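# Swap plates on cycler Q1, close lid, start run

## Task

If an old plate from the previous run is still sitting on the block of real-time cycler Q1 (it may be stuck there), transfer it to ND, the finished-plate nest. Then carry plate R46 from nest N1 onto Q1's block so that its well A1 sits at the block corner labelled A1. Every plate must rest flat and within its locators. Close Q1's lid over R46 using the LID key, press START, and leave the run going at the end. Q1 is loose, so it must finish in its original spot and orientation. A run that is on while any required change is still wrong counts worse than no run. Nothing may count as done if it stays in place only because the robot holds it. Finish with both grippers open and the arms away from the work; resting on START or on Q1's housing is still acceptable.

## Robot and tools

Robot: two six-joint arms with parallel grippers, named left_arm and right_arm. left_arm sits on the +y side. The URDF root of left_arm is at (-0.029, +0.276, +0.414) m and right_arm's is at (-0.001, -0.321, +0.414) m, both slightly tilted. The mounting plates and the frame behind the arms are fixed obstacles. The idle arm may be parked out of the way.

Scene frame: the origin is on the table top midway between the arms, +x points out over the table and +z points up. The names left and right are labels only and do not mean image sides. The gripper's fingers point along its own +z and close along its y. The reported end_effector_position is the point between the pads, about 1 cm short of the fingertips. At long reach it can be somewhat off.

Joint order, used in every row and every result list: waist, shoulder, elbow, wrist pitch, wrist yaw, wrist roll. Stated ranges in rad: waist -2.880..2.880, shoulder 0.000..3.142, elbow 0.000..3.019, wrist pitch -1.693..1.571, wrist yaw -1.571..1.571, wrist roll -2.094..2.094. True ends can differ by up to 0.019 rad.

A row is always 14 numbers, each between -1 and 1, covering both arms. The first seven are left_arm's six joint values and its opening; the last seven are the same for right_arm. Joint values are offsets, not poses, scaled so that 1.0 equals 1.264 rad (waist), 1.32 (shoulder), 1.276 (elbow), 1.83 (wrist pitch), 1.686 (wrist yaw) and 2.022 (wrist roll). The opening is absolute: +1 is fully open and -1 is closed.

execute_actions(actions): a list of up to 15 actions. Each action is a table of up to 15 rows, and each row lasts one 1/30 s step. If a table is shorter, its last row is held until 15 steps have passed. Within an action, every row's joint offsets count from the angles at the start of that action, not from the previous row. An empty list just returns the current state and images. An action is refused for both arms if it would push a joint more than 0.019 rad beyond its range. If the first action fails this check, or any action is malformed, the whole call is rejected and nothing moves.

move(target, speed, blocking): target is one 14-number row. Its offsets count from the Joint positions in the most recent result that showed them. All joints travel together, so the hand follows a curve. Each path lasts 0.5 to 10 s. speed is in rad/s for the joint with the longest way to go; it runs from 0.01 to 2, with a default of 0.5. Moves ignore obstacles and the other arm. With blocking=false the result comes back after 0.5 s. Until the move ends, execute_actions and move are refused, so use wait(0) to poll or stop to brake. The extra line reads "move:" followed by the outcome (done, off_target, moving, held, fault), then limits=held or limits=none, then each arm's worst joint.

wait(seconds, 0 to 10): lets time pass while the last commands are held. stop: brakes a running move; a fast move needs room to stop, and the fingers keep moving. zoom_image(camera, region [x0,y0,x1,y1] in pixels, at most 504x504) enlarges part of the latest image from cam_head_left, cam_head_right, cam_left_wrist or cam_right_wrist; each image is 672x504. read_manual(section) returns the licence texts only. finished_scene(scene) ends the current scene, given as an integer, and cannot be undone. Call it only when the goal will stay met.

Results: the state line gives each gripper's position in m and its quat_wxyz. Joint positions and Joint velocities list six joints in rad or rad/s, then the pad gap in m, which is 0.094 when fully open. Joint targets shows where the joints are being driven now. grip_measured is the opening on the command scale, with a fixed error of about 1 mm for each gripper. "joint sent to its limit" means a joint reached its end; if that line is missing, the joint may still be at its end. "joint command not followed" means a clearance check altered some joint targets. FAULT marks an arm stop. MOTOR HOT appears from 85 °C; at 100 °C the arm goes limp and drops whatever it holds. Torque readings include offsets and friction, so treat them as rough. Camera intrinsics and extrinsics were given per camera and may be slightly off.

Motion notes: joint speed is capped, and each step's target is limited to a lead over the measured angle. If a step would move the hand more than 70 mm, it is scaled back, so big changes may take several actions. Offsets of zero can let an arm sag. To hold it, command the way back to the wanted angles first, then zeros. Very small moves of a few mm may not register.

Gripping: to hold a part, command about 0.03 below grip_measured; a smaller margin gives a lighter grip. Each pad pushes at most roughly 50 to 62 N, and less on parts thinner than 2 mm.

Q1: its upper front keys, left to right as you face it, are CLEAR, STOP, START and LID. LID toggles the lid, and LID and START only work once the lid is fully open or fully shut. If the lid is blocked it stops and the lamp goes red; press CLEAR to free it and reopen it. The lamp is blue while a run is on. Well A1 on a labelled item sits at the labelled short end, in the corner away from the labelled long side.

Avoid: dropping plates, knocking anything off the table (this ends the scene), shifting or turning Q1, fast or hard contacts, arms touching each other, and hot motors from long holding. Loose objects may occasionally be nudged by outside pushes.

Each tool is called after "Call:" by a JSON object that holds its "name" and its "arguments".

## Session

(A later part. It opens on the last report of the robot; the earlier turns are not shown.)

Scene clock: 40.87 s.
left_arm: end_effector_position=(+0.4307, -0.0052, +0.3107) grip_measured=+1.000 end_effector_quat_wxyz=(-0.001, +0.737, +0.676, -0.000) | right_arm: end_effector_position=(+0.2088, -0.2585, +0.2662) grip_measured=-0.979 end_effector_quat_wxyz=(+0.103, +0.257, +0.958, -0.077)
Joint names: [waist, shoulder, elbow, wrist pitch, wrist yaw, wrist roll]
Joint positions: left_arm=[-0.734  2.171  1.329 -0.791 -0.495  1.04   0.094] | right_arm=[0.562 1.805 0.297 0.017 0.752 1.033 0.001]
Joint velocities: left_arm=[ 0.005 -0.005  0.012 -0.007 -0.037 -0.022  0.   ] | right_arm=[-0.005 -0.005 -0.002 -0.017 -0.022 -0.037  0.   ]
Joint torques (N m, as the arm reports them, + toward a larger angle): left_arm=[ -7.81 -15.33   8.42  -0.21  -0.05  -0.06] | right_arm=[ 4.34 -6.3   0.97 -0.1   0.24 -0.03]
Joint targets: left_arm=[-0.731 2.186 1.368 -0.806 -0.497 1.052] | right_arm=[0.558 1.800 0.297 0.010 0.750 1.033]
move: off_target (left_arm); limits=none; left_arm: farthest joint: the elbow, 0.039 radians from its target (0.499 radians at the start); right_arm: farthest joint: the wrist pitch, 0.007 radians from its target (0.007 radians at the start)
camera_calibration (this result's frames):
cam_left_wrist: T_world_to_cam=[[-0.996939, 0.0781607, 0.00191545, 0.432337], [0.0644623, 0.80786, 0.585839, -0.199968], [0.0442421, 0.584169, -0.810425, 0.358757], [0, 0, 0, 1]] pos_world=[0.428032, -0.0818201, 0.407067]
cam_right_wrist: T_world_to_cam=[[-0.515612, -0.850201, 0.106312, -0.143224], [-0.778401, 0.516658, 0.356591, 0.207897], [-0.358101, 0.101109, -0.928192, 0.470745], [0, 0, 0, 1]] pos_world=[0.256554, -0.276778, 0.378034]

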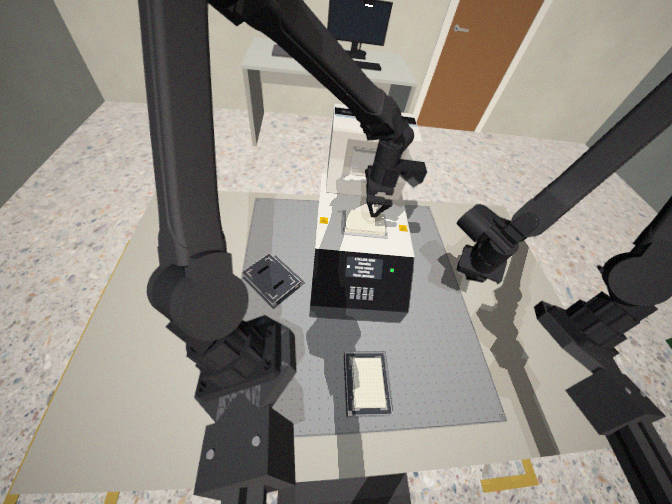

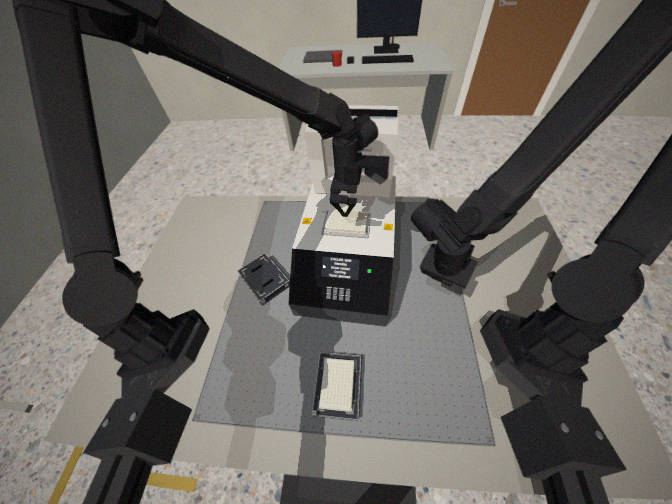

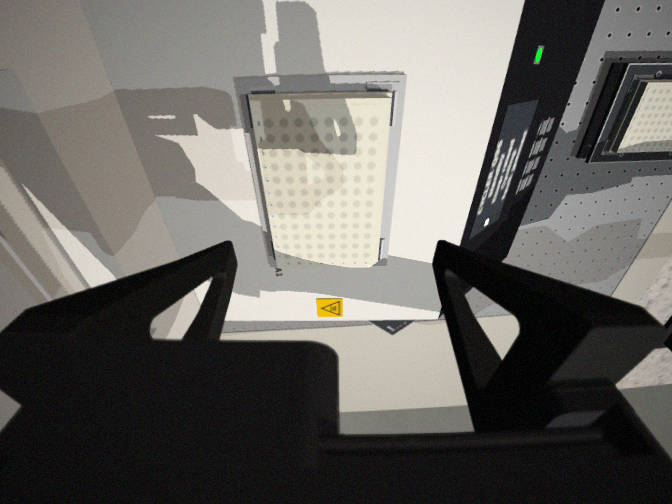

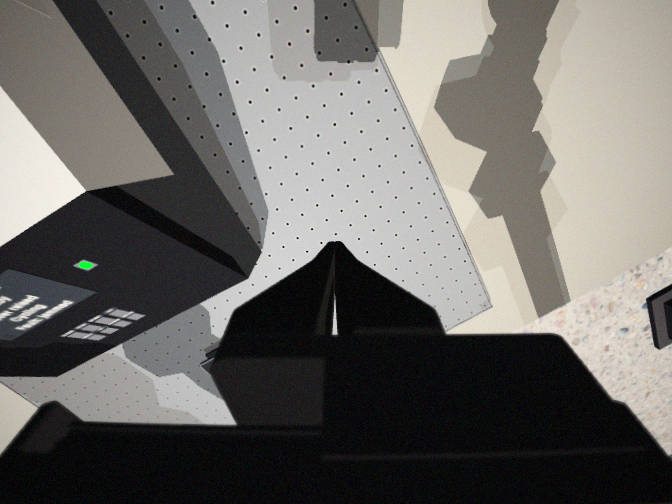

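Call:
{"name": "move", "arguments": {"target": [0.0598, 0.0770, 0.0337, 0.0761, -0.0029, 0.0311, 1, -0.003, -0.0038, 0, -0.004, -0.0012, 0, -1], "speed": 0.3}}

Call:
{"name": "zoom_image", "arguments": {"camera": "cam_left_wrist", "region": [180, 40, 490, 350]}}

Scene clock: 43.67 s.
left_arm: end_effector_position=(+0.4409, +0.0064, +0.2484) grip_measured=+1.000 end_effector_quat_wxyz=(-0.004, +0.725, +0.689, -0.001) | right_arm: end_effector_position=(+0.2088, -0.2585, +0.2662) grip_measured=-0.979 end_effector_quat_wxyz=(+0.103, +0.257, +0.958, -0.077)
Joint names: [waist, shoulder, elbow, wrist pitch, wrist yaw, wrist roll]
Joint positions: left_arm=[-0.654  2.264  1.336 -0.667 -0.498  1.092  0.094] | right_arm=[0.562 1.805 0.297 0.017 0.752 1.033 0.001]
Joint velocities: left_arm=[-0.005 -0.015  0.002 -0.012  0.037 -0.022  0.   ] | right_arm=[-0.005 -0.024  0.007  0.007  0.022 -0.022 -0.001]
Joint torques (N m, as the arm reports them, + toward a larger angle): left_arm=[ -8.41 -16.23   7.43   0.94  -0.03  -0.09] | right_arm=[ 4.35 -6.25  0.97 -0.09  0.24 -0.03]
Joint targets: left_arm=[-0.658 2.272 1.372 -0.651 -0.500 1.103] | right_arm=[0.558 1.800 0.297 0.010 0.750 1.033]
move: off_target (left_arm); limits=none; left_arm: farthest joint: the elbow, 0.036 radians from its target (0.043 radians at the start); right_arm: farthest joint: the wrist pitch, 0.007 radians from its target (0.007 radians at the start)
camera_calibration (this result's frames):
cam_left_wrist: T_world_to_cam=[[-0.999098, 0.0418541, 0.00720104, 0.441582], [0.0380911, 0.80815, 0.587744, -0.162409], [0.01878, 0.587488, -0.809015, 0.311913], [0, 0, 0, 1]] pos_world=[0.441512, -0.0704764, 0.344617]
cam_right_wrist: T_world_to_cam=[[-0.515612, -0.850201, 0.106312, -0.143224], [-0.778401, 0.516658, 0.356591, 0.207897], [-0.358101, 0.101109, -0.928192, 0.470745], [0, 0, 0, 1]] pos_world=[0.256554, -0.276778, 0.378034]

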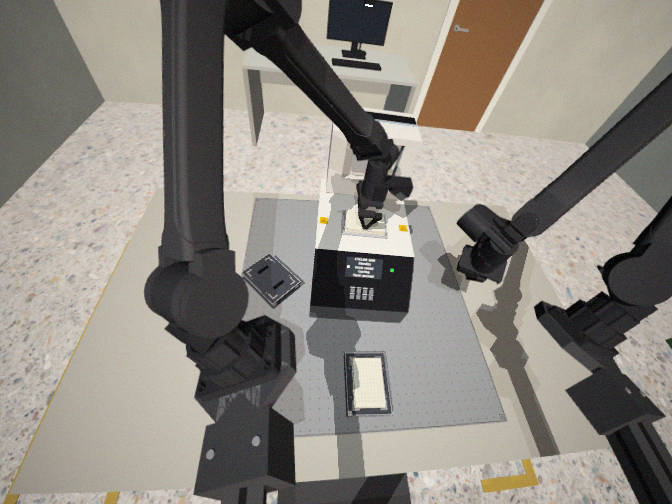

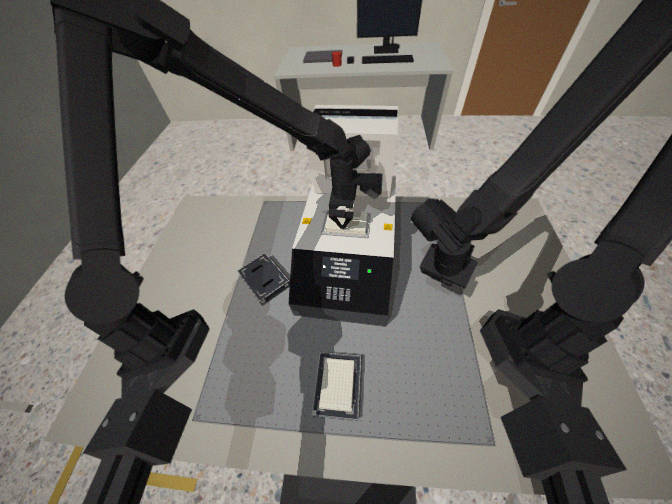

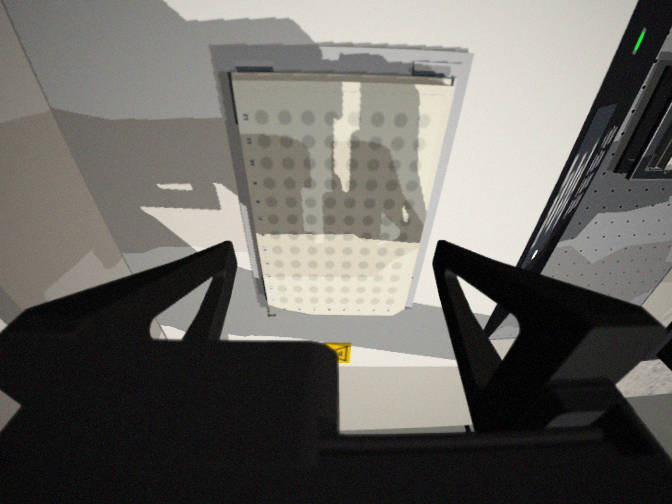

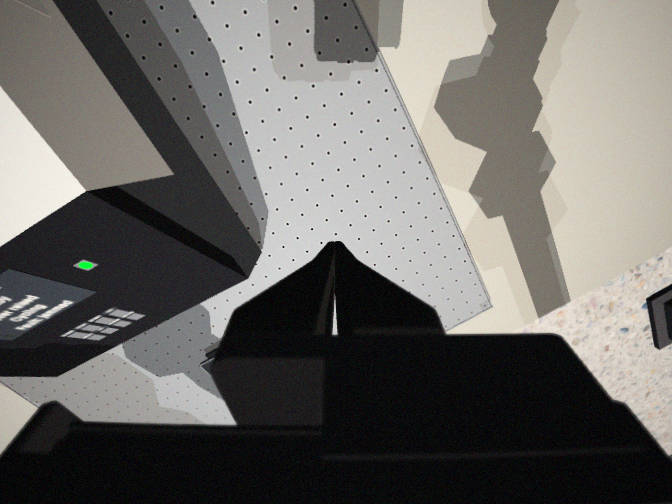

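Region (180, 40, 490, 350) of cam_left_wrist's 672x504 image, scaled by 1.626, with more detail than that image has.

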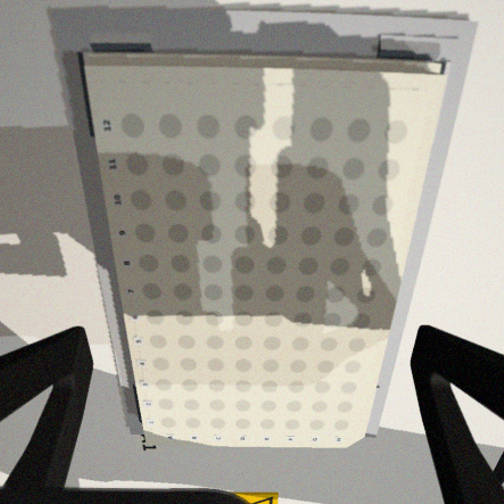

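Call:
{"name": "move", "arguments": {"target": [0.0071, 0.0397, 0.0308, 0.0365, -0.0008, 0.0183, 1, -0.003, -0.0038, 0, -0.004, -0.0012, 0, -1], "speed": 0.1}}

Call:
{"name": "zoom_image", "arguments": {"camera": "cam_left_wrist", "region": [170, 40, 500, 350]}}

Scene clock: 46.17 s.
left_arm: end_effector_position=(+0.4397, -0.0022, +0.2336) grip_measured=+1.000 end_effector_quat_wxyz=(+0.004, +0.730, +0.683, +0.001) | right_arm: end_effector_position=(+0.2088, -0.2585, +0.2662) grip_measured=-0.979 end_effector_quat_wxyz=(+0.103, +0.257, +0.958, -0.077)
Joint names: [waist, shoulder, elbow, wrist pitch, wrist yaw, wrist roll]
Joint positions: left_arm=[-0.654  2.298  1.339 -0.618 -0.498  1.117  0.094] | right_arm=[0.562 1.805 0.297 0.017 0.752 1.033 0.001]
Joint velocities: left_arm=[-0.005 -0.015  0.002 -0.002 -0.007  0.007  0.   ] | right_arm=[-0.015 -0.005 -0.002  0.002 -0.022  0.007 -0.   ]
Joint torques (N m, as the arm reports them, + toward a larger angle): left_arm=[ -7.77 -15.7    7.25   1.    -0.01  -0.07] | right_arm=[ 4.34 -6.29  0.98 -0.09  0.24 -0.03]
Joint targets: left_arm=[-0.645 2.316 1.375 -0.601 -0.499 1.128] | right_arm=[0.558 1.800 0.297 0.010 0.750 1.033]
move: off_target (left_arm); limits=none; left_arm: farthest joint: the elbow, 0.036 radians from its target (0.039 radians at the start); right_arm: farthest joint: the wrist pitch, 0.007 radians from its target (0.007 radians at the start)
camera_calibration (this result's frames):
cam_left_wrist: T_world_to_cam=[[-0.998301, 0.0577165, -0.00799559, 0.444136], [0.0423193, 0.812522, 0.581393, -0.147019], [0.0400526, 0.580067, -0.813584, 0.296713], [0, 0, 0, 1]] pos_world=[0.437719, -0.0782911, 0.330428]
cam_right_wrist: T_world_to_cam=[[-0.515612, -0.850201, 0.106312, -0.143224], [-0.778401, 0.516658, 0.356591, 0.207897], [-0.358101, 0.101109, -0.928192, 0.470745], [0, 0, 0, 1]] pos_world=[0.256554, -0.276778, 0.378034]

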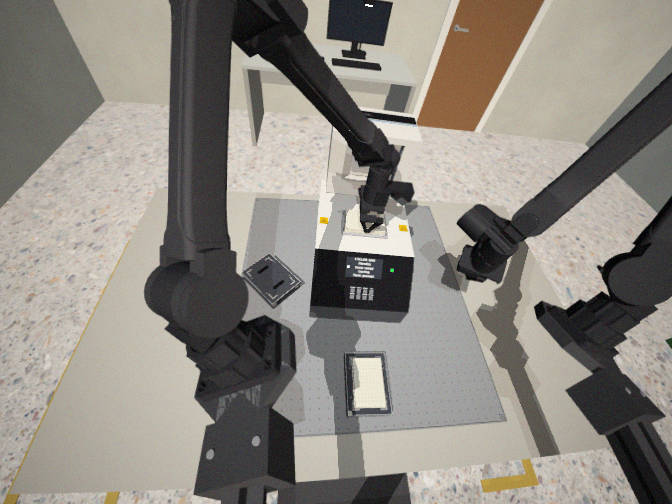

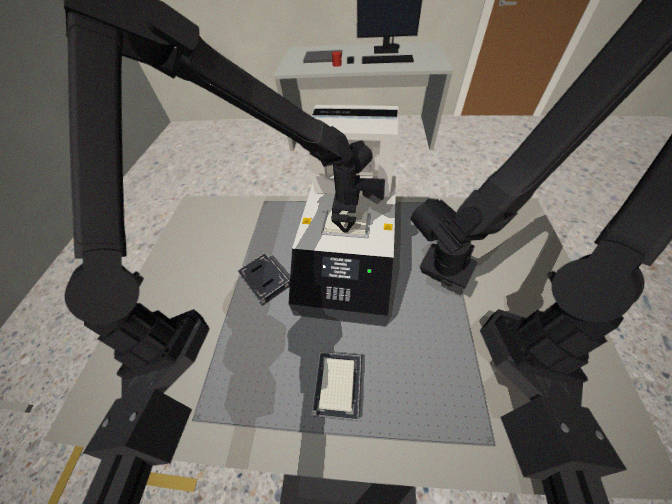

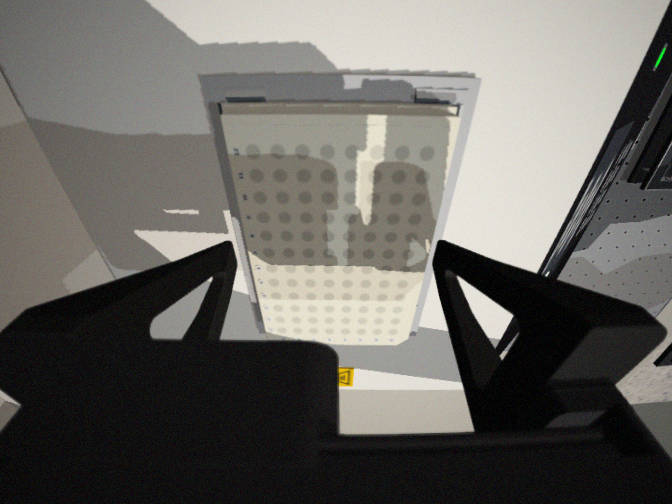

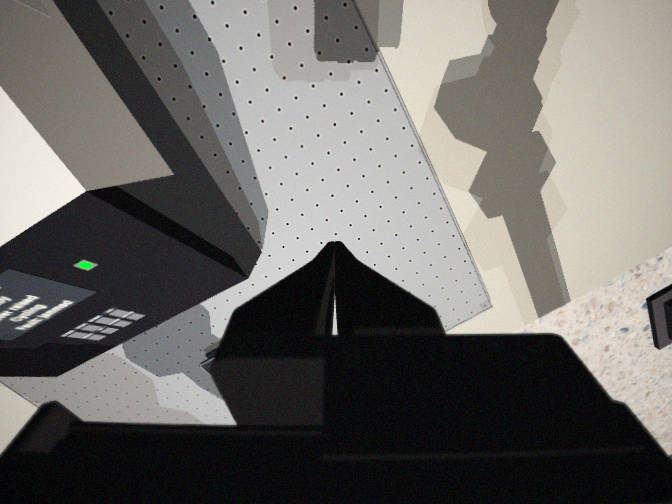

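Region (170, 40, 500, 350) of cam_left_wrist's 672x504 image, scaled by 1.527, with more detail than that image has; it fills the top 473 rows of this view, and the rest is white.

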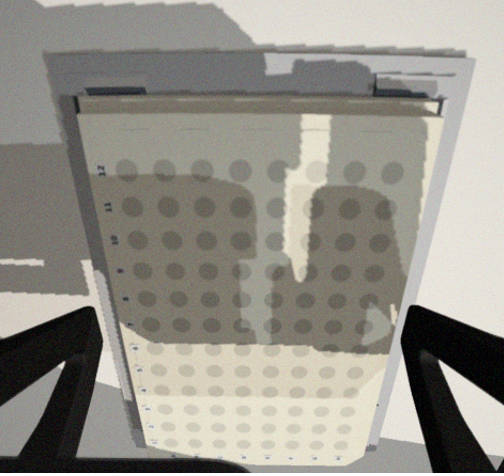

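Call:
{"name": "execute_actions", "arguments": {"actions": [[[0.0071, 0.0145, 0.0282, 0.0093, -0.0006, 0.0054, 0.97, -0.003, -0.0038, 0, -0.004, -0.0012, 0, -1],[0.0071, 0.015, 0.0282, 0.0093, -0.0006, 0.0054, 0.94, -0.003, -0.0038, 0, -0.004, -0.0012, 0, -1],[0.0071, 0.0155, 0.0282, 0.0093, -0.0006, 0.0054, 0.92, -0.003, -0.0038, 0, -0.004, -0.0012, 0, -1],[0.0071, 0.016, 0.0282, 0.0093, -0.0006, 0.0054, 0.90, -0.003, -0.0038, 0, -0.004, -0.0012, 0, -1],[0.0071, 0.0167, 0.0282, 0.0093, -0.0006, 0.0054, 0.89, -0.003, -0.0038, 0, -0.004, -0.0012, 0, -1]]]}}

Scene clock: 48.70 s.
left_arm: end_effector_position=(+0.4397, -0.0022, +0.2336) grip_measured=+0.892 end_effector_quat_wxyz=(+0.004, +0.730, +0.683, +0.001) | right_arm: end_effector_position=(+0.2088, -0.2585, +0.2662) grip_measured=-0.979 end_effector_quat_wxyz=(+0.103, +0.257, +0.958, -0.077)
Joint names: [waist, shoulder, elbow, wrist pitch, wrist yaw, wrist roll]
Joint positions: left_arm=[-0.654  2.298  1.339 -0.618 -0.498  1.117  0.089] | right_arm=[0.562 1.805 0.297 0.017 0.752 1.033 0.001]
Joint velocities: left_arm=[ 0.005 -0.015 -0.017 -0.007 -0.022 -0.022  0.   ] | right_arm=[-0.005 -0.005  0.002 -0.007 -0.022  0.007  0.   ]
Joint torques (N m, as the arm reports them, + toward a larger angle): left_arm=[ -7.76 -15.38   7.23   1.     0.01  -0.08] | right_arm=[ 4.3  -6.28  0.96 -0.09  0.24 -0.03]
Joint targets: left_arm=[-0.645 2.320 1.375 -0.600 -0.499 1.128] | right_arm=[0.558 1.800 0.297 0.010 0.750 1.033]
camera_calibration (this result's frames):
cam_left_wrist: T_world_to_cam=[[-0.998279, 0.0580974, -0.00799702, 0.444127], [0.0426283, 0.812504, 0.581395, -0.147156], [0.0402751, 0.580053, -0.813582, 0.296615], [0, 0, 0, 1]] pos_world=[0.43769, -0.0782906, 0.330428]
cam_right_wrist: T_world_to_cam=[[-0.515612, -0.850201, 0.106312, -0.143224], [-0.778401, 0.516658, 0.356591, 0.207897], [-0.358101, 0.101109, -0.928192, 0.470745], [0, 0, 0, 1]] pos_world=[0.256554, -0.276778, 0.378034]

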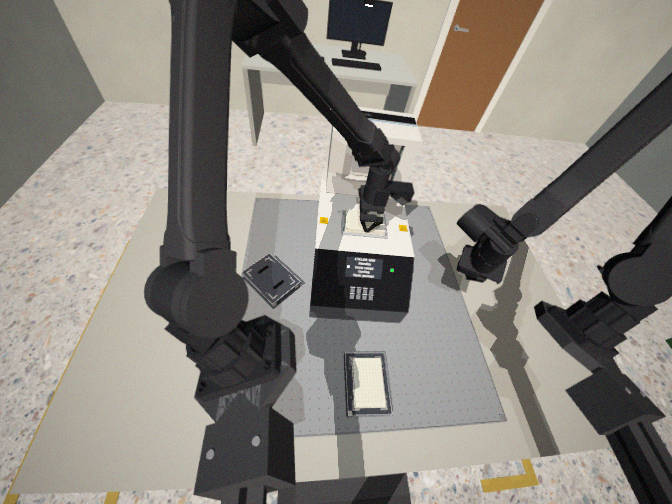

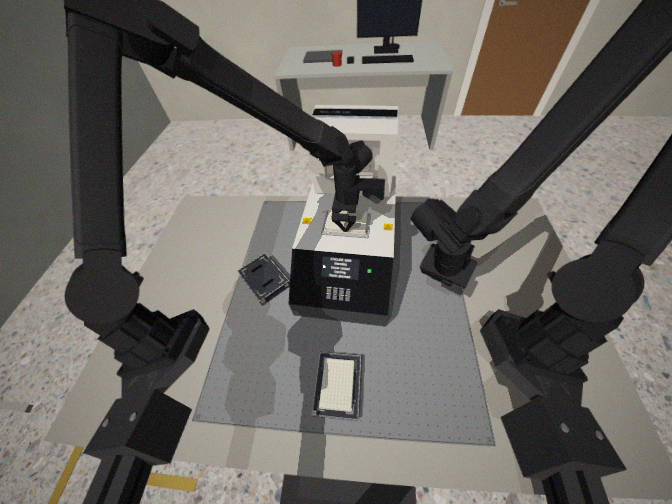

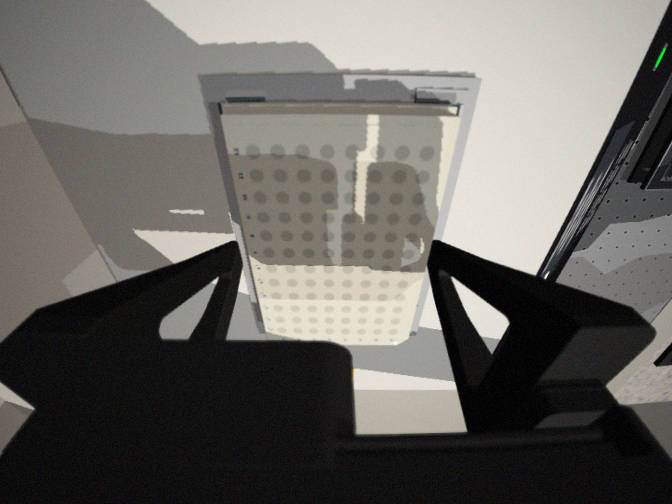

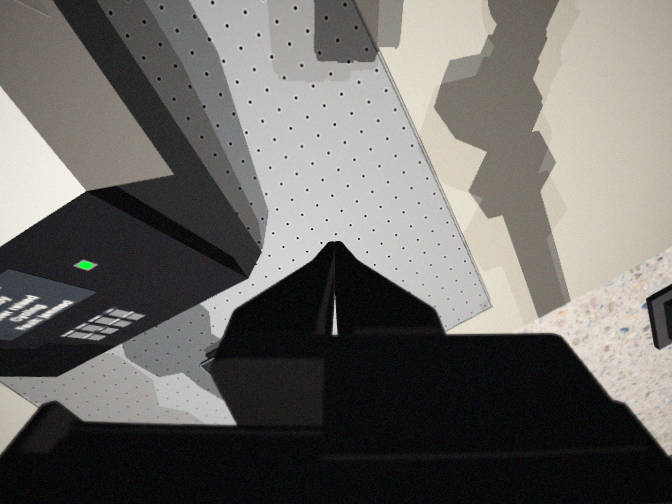

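Call:
{"name": "execute_actions", "arguments": {"actions": [[[0.0071, 0.018, 0.0282, 0.0093, -0.0006, 0.0054, 0.88, -0.003, -0.0038, 0, -0.004, -0.0012, 0, -1],[0.0071, 0.019, 0.0282, 0.0093, -0.0006, 0.0054, 0.87, -0.003, -0.0038, 0, -0.004, -0.0012, 0, -1],[0.0071, 0.020, 0.0282, 0.0093, -0.0006, 0.0054, 0.86, -0.003, -0.0038, 0, -0.004, -0.0012, 0, -1],[0.0071, 0.020, 0.0282, 0.0093, -0.0006, 0.0054, 0.85, -0.003, -0.0038, 0, -0.004, -0.0012, 0, -1],[0.0071, 0.020, 0.0282, 0.0093, -0.0006, 0.0054, 0.84, -0.003, -0.0038, 0, -0.004, -0.0012, 0, -1],[0.0071, 0.020, 0.0282, 0.0093, -0.0006, 0.0054, 0.83, -0.003, -0.0038, 0, -0.004, -0.0012, 0, -1],[0.0071, 0.020, 0.0282, 0.0093, -0.0006, 0.0054, 0.82, -0.003, -0.0038, 0, -0.004, -0.0012, 0, -1],[0.0071, 0.020, 0.0282, 0.0093, -0.0006, 0.0054, 0.81, -0.003, -0.0038, 0, -0.004, -0.0012, 0, -1],[0.0071, 0.020, 0.0282, 0.0093, -0.0006, 0.0054, 0.80, -0.003, -0.0038, 0, -0.004, -0.0012, 0, -1],[0.0071, 0.020, 0.0282, 0.0093, -0.0006, 0.0054, 0.79, -0.003, -0.0038, 0, -0.004, -0.0012, 0, -1],[0.0071, 0.020, 0.0282, 0.0093, -0.0006, 0.0054, 0.78, -0.003, -0.0038, 0, -0.004, -0.0012, 0, -1]]]}}

Scene clock: 49.77 s.
left_arm: end_effector_position=(+0.4387, -0.0024, +0.2324) grip_measured=+0.782 end_effector_quat_wxyz=(+0.003, +0.731, +0.683, +0.001) | right_arm: end_effector_position=(+0.2088, -0.2585, +0.2662) grip_measured=-0.979 end_effector_quat_wxyz=(+0.103, +0.257, +0.958, -0.077)
Joint names: [waist, shoulder, elbow, wrist pitch, wrist yaw, wrist roll]
Joint positions: left_arm=[-0.654  2.3    1.339 -0.618 -0.498  1.117  0.084] | right_arm=[0.562 1.805 0.297 0.017 0.752 1.033 0.001]
Joint velocities: left_arm=[-0.015 -0.005 -0.007 -0.012 -0.066 -0.051  0.   ] | right_arm=[-0.005  0.015  0.002  0.002 -0.022 -0.022 -0.001]
Joint torques (N m, as the arm reports them, + toward a larger angle): left_arm=[ -7.79 -15.28   7.2    1.     0.    -0.08] | right_arm=[ 4.34 -6.31  0.98 -0.09  0.24 -0.03]
Joint targets: left_arm=[-0.645 2.324 1.375 -0.600 -0.499 1.128] | right_arm=[0.558 1.800 0.297 0.010 0.750 1.033]
camera_calibration (this result's frames):
cam_left_wrist: T_world_to_cam=[[-0.998218, 0.0593787, -0.00590129, 0.442607], [0.0448453, 0.811764, 0.582261, -0.14742], [0.0393643, 0.580959, -0.81298, 0.296025], [0, 0, 0, 1]] pos_world=[0.436777, -0.078589, 0.329111]
cam_right_wrist: T_world_to_cam=[[-0.515612, -0.850201, 0.106312, -0.143224], [-0.778401, 0.516658, 0.356591, 0.207897], [-0.358101, 0.101109, -0.928192, 0.470745], [0, 0, 0, 1]] pos_world=[0.256554, -0.276778, 0.378034]

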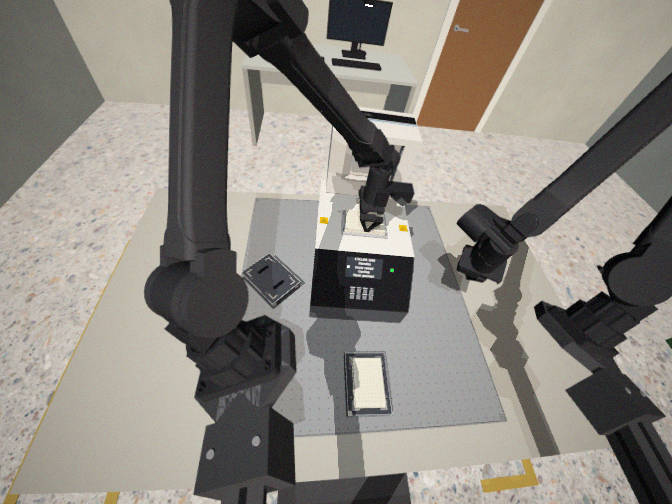

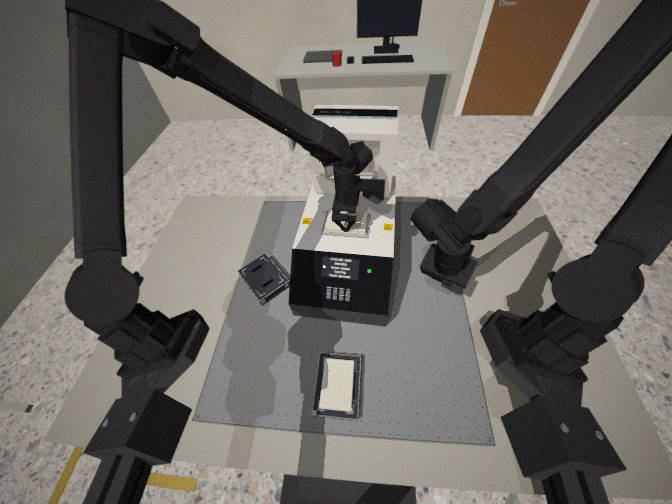

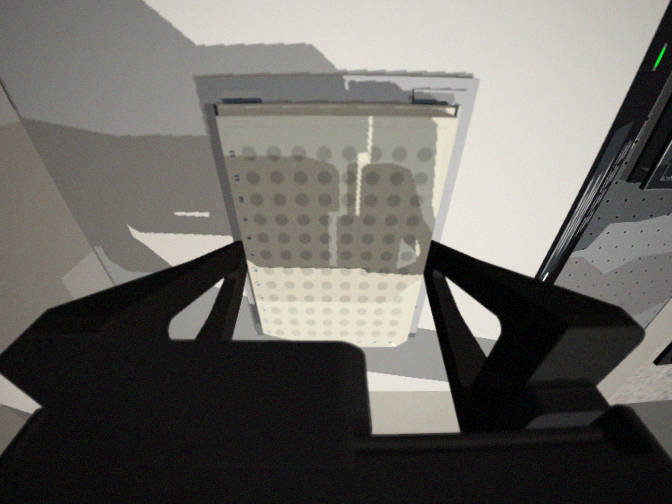

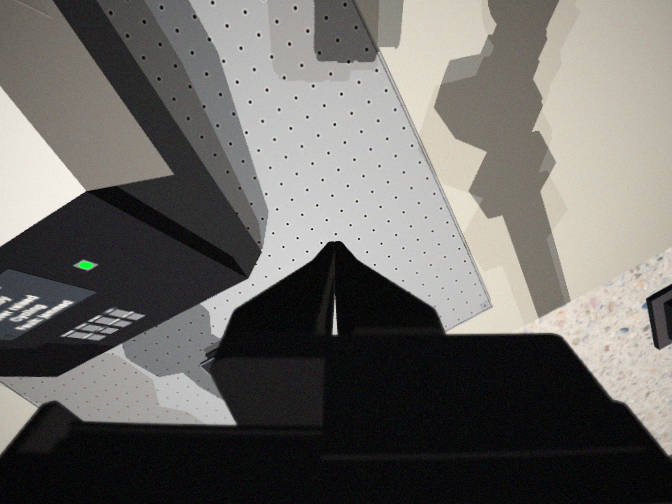

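Call:
{"name": "execute_actions", "arguments": {"actions": [[[0.0071, 0.0198, 0.0282, 0.0093, -0.0006, 0.0054, 0.78, -0.003, -0.0038, 0, -0.004, -0.0012, 0, -1],[0.0071, 0.0198, 0.0282, 0.0093, -0.0006, 0.0054, 0.78, -0.003, -0.0038, 0, -0.004, -0.0012, 0, -1],[0.0071, 0.0198, 0.0282, 0.0093, -0.0006, 0.0054, 0.78, -0.003, -0.0038, 0, -0.004, -0.0012, 0, -1],[0.0071, 0.0198, 0.0282, 0.0093, -0.0006, 0.0054, 0.775, -0.003, -0.0038, 0, -0.004, -0.0012, 0, -1],[0.0071, 0.0198, 0.0282, 0.0093, -0.0006, 0.0054, 0.77, -0.003, -0.0038, 0, -0.004, -0.0012, 0, -1],[0.0071, 0.0198, 0.0282, 0.0093, -0.0006, 0.0054, 0.76, -0.003, -0.0038, 0, -0.004, -0.0012, 0, -1],[0.0071, 0.0198, 0.0282, 0.0093, -0.0006, 0.0054, 0.75, -0.003, -0.0038, 0, -0.004, -0.0012, 0, -1],[0.0071, 0.0198, 0.0282, 0.0093, -0.0006, 0.0054, 0.74, -0.003, -0.0038, 0, -0.004, -0.0012, 0, -1],[0.0071, 0.0198, 0.0282, 0.0093, -0.0006, 0.0054, 0.73, -0.003, -0.0038, 0, -0.004, -0.0012, 0, -1],[0.0071, 0.0198, 0.0282, 0.0093, -0.0006, 0.0054, 0.72, -0.003, -0.0038, 0, -0.004, -0.0012, 0, -1],[0.0071, 0.0198, 0.0282, 0.0093, -0.0006, 0.0054, 0.71, -0.003, -0.0038, 0, -0.004, -0.0012, 0, -1],[0.0071, 0.0198, 0.0282, 0.0093, -0.0006, 0.0054, 0.70, -0.003, -0.0038, 0, -0.004, -0.0012, 0, -1]]]}}

Scene clock: 50.73 s.
left_arm: end_effector_position=(+0.4380, -0.0024, +0.2314) grip_measured=+0.715 end_effector_quat_wxyz=(+0.002, +0.731, +0.682, +0.001) | right_arm: end_effector_position=(+0.2088, -0.2585, +0.2662) grip_measured=-0.979 end_effector_quat_wxyz=(+0.103, +0.257, +0.958, -0.077)
Joint names: [waist, shoulder, elbow, wrist pitch, wrist yaw, wrist roll]
Joint positions: left_arm=[-0.654  2.302  1.339 -0.618 -0.498  1.117  0.081] | right_arm=[0.562 1.805 0.297 0.017 0.752 1.033 0.001]
Joint velocities: left_arm=[ 0.005 -0.005 -0.022  0.017 -0.007  0.066  0.   ] | right_arm=[ 0.005 -0.024 -0.022 -0.012  0.007  0.051 -0.001]
Joint torques (N m, as the arm reports them, + toward a larger angle): left_arm=[ -7.86 -15.28   7.2    0.99   0.    -0.08] | right_arm=[ 4.32 -6.27  0.96 -0.1   0.24 -0.04]
Joint targets: left_arm=[-0.645 2.326 1.375 -0.600 -0.499 1.128] | right_arm=[0.558 1.800 0.297 0.010 0.750 1.033]
camera_calibration (this result's frames):
cam_left_wrist: T_world_to_cam=[[-0.998192, 0.0599582, -0.00423817, 0.441545], [0.046251, 0.811198, 0.582939, -0.147629], [0.03839, 0.581689, -0.812505, 0.295551], [0, 0, 0, 1]] pos_world=[0.436228, -0.078637, 0.328067]
cam_right_wrist: T_world_to_cam=[[-0.515612, -0.850201, 0.106312, -0.143224], [-0.778401, 0.516658, 0.356591, 0.207897], [-0.358101, 0.101109, -0.928192, 0.470745], [0, 0, 0, 1]] pos_world=[0.256554, -0.276778, 0.378034]

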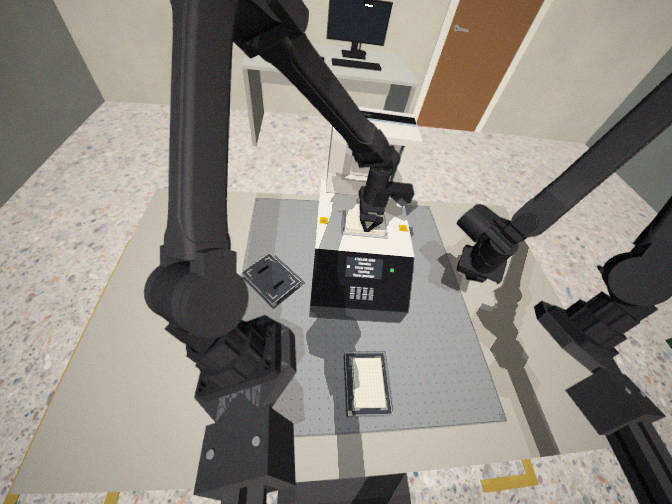

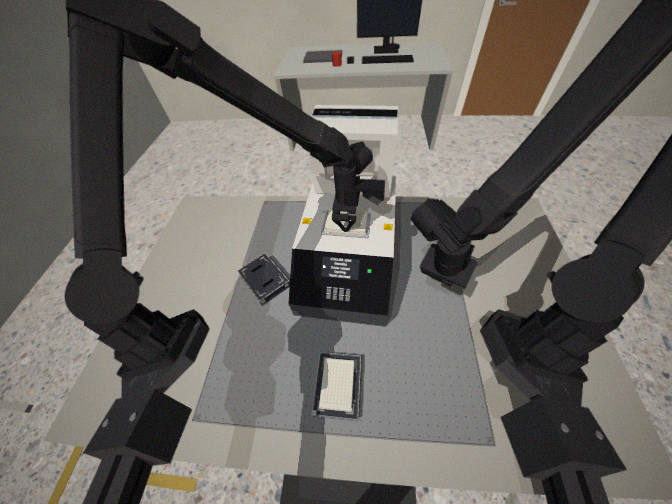

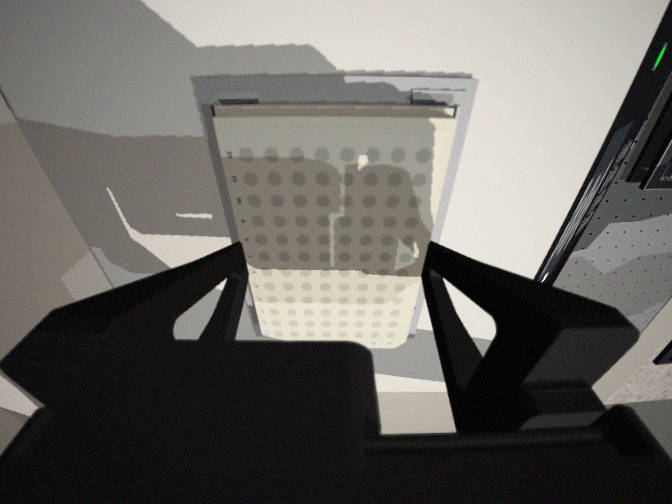

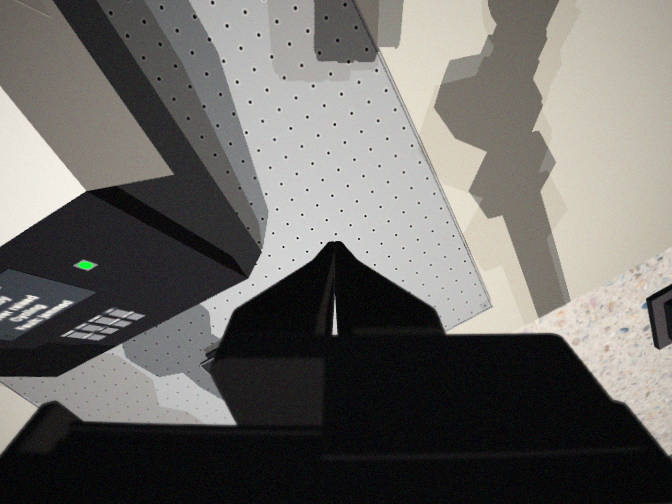

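Call:
{"name": "execute_actions", "arguments": {"actions": []}}

Scene clock: 52.27 s.
left_arm: end_effector_position=(+0.4380, -0.0024, +0.2314) grip_measured=+0.715 end_effector_quat_wxyz=(+0.002, +0.731, +0.682, +0.001) | right_arm: end_effector_position=(+0.2088, -0.2585, +0.2662) grip_measured=-0.979 end_effector_quat_wxyz=(+0.103, +0.257, +0.958, -0.077)
Joint names: [waist, shoulder, elbow, wrist pitch, wrist yaw, wrist roll]
Joint positions: left_arm=[-0.654  2.302  1.339 -0.618 -0.498  1.117  0.081] | right_arm=[0.562 1.805 0.297 0.017 0.752 1.033 0.001]
Joint velocities: left_arm=[-0.005 -0.005 -0.017  0.002 -0.066  0.007 -0.   ] | right_arm=[-0.005 -0.015 -0.007 -0.017  0.037 -0.037  0.   ]
Joint torques (N m, as the arm reports them, + toward a larger angle): left_arm=[ -7.82 -15.23   7.2    0.99   0.    -0.08] | right_arm=[ 4.29 -6.28  0.97 -0.09  0.24 -0.03]
Joint targets: left_arm=[-0.645 2.326 1.375 -0.600 -0.499 1.128] | right_arm=[0.558 1.800 0.297 0.010 0.750 1.033]
camera_calibration (this result's frames):
cam_left_wrist: T_world_to_cam=[[-0.998192, 0.0599582, -0.00423817, 0.441545], [0.046251, 0.811198, 0.582939, -0.147629], [0.03839, 0.581689, -0.812505, 0.295551], [0, 0, 0, 1]] pos_world=[0.436228, -0.078637, 0.328067]
cam_right_wrist: T_world_to_cam=[[-0.515612, -0.850201, 0.106312, -0.143224], [-0.778401, 0.516658, 0.356591, 0.207897], [-0.358101, 0.101109, -0.928192, 0.470745], [0, 0, 0, 1]] pos_world=[0.256554, -0.276778, 0.378034]

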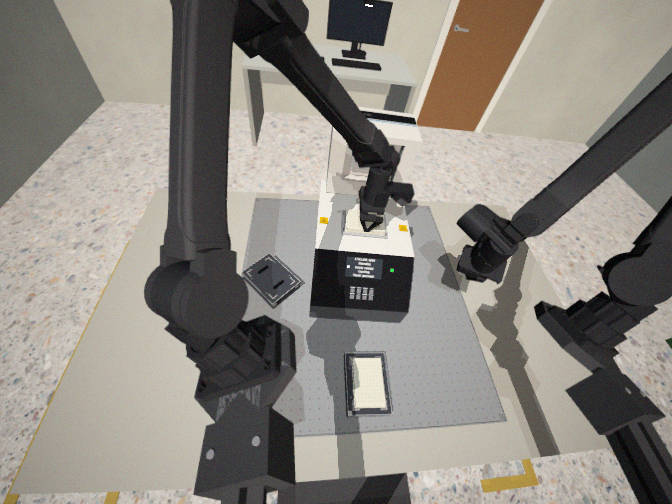

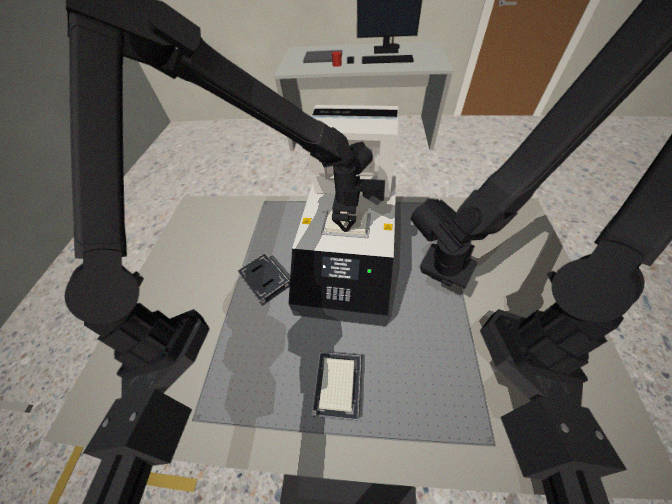

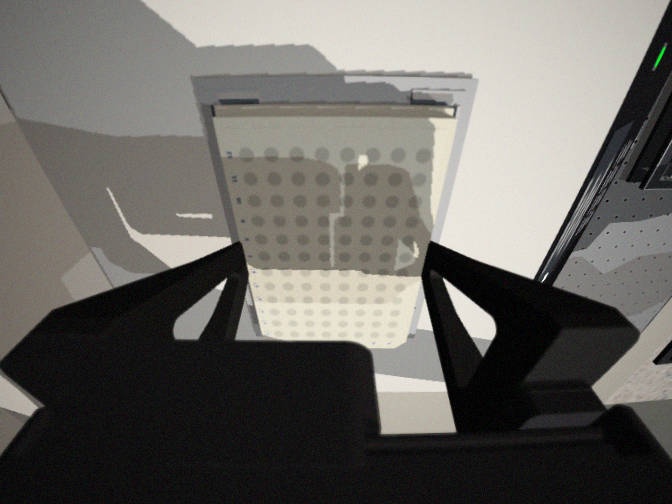

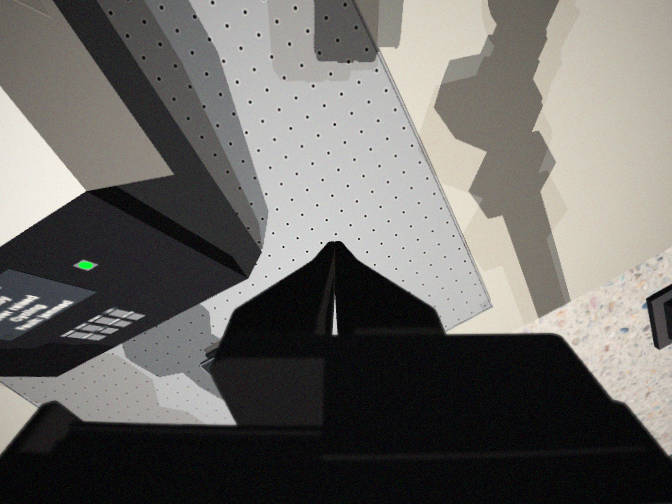

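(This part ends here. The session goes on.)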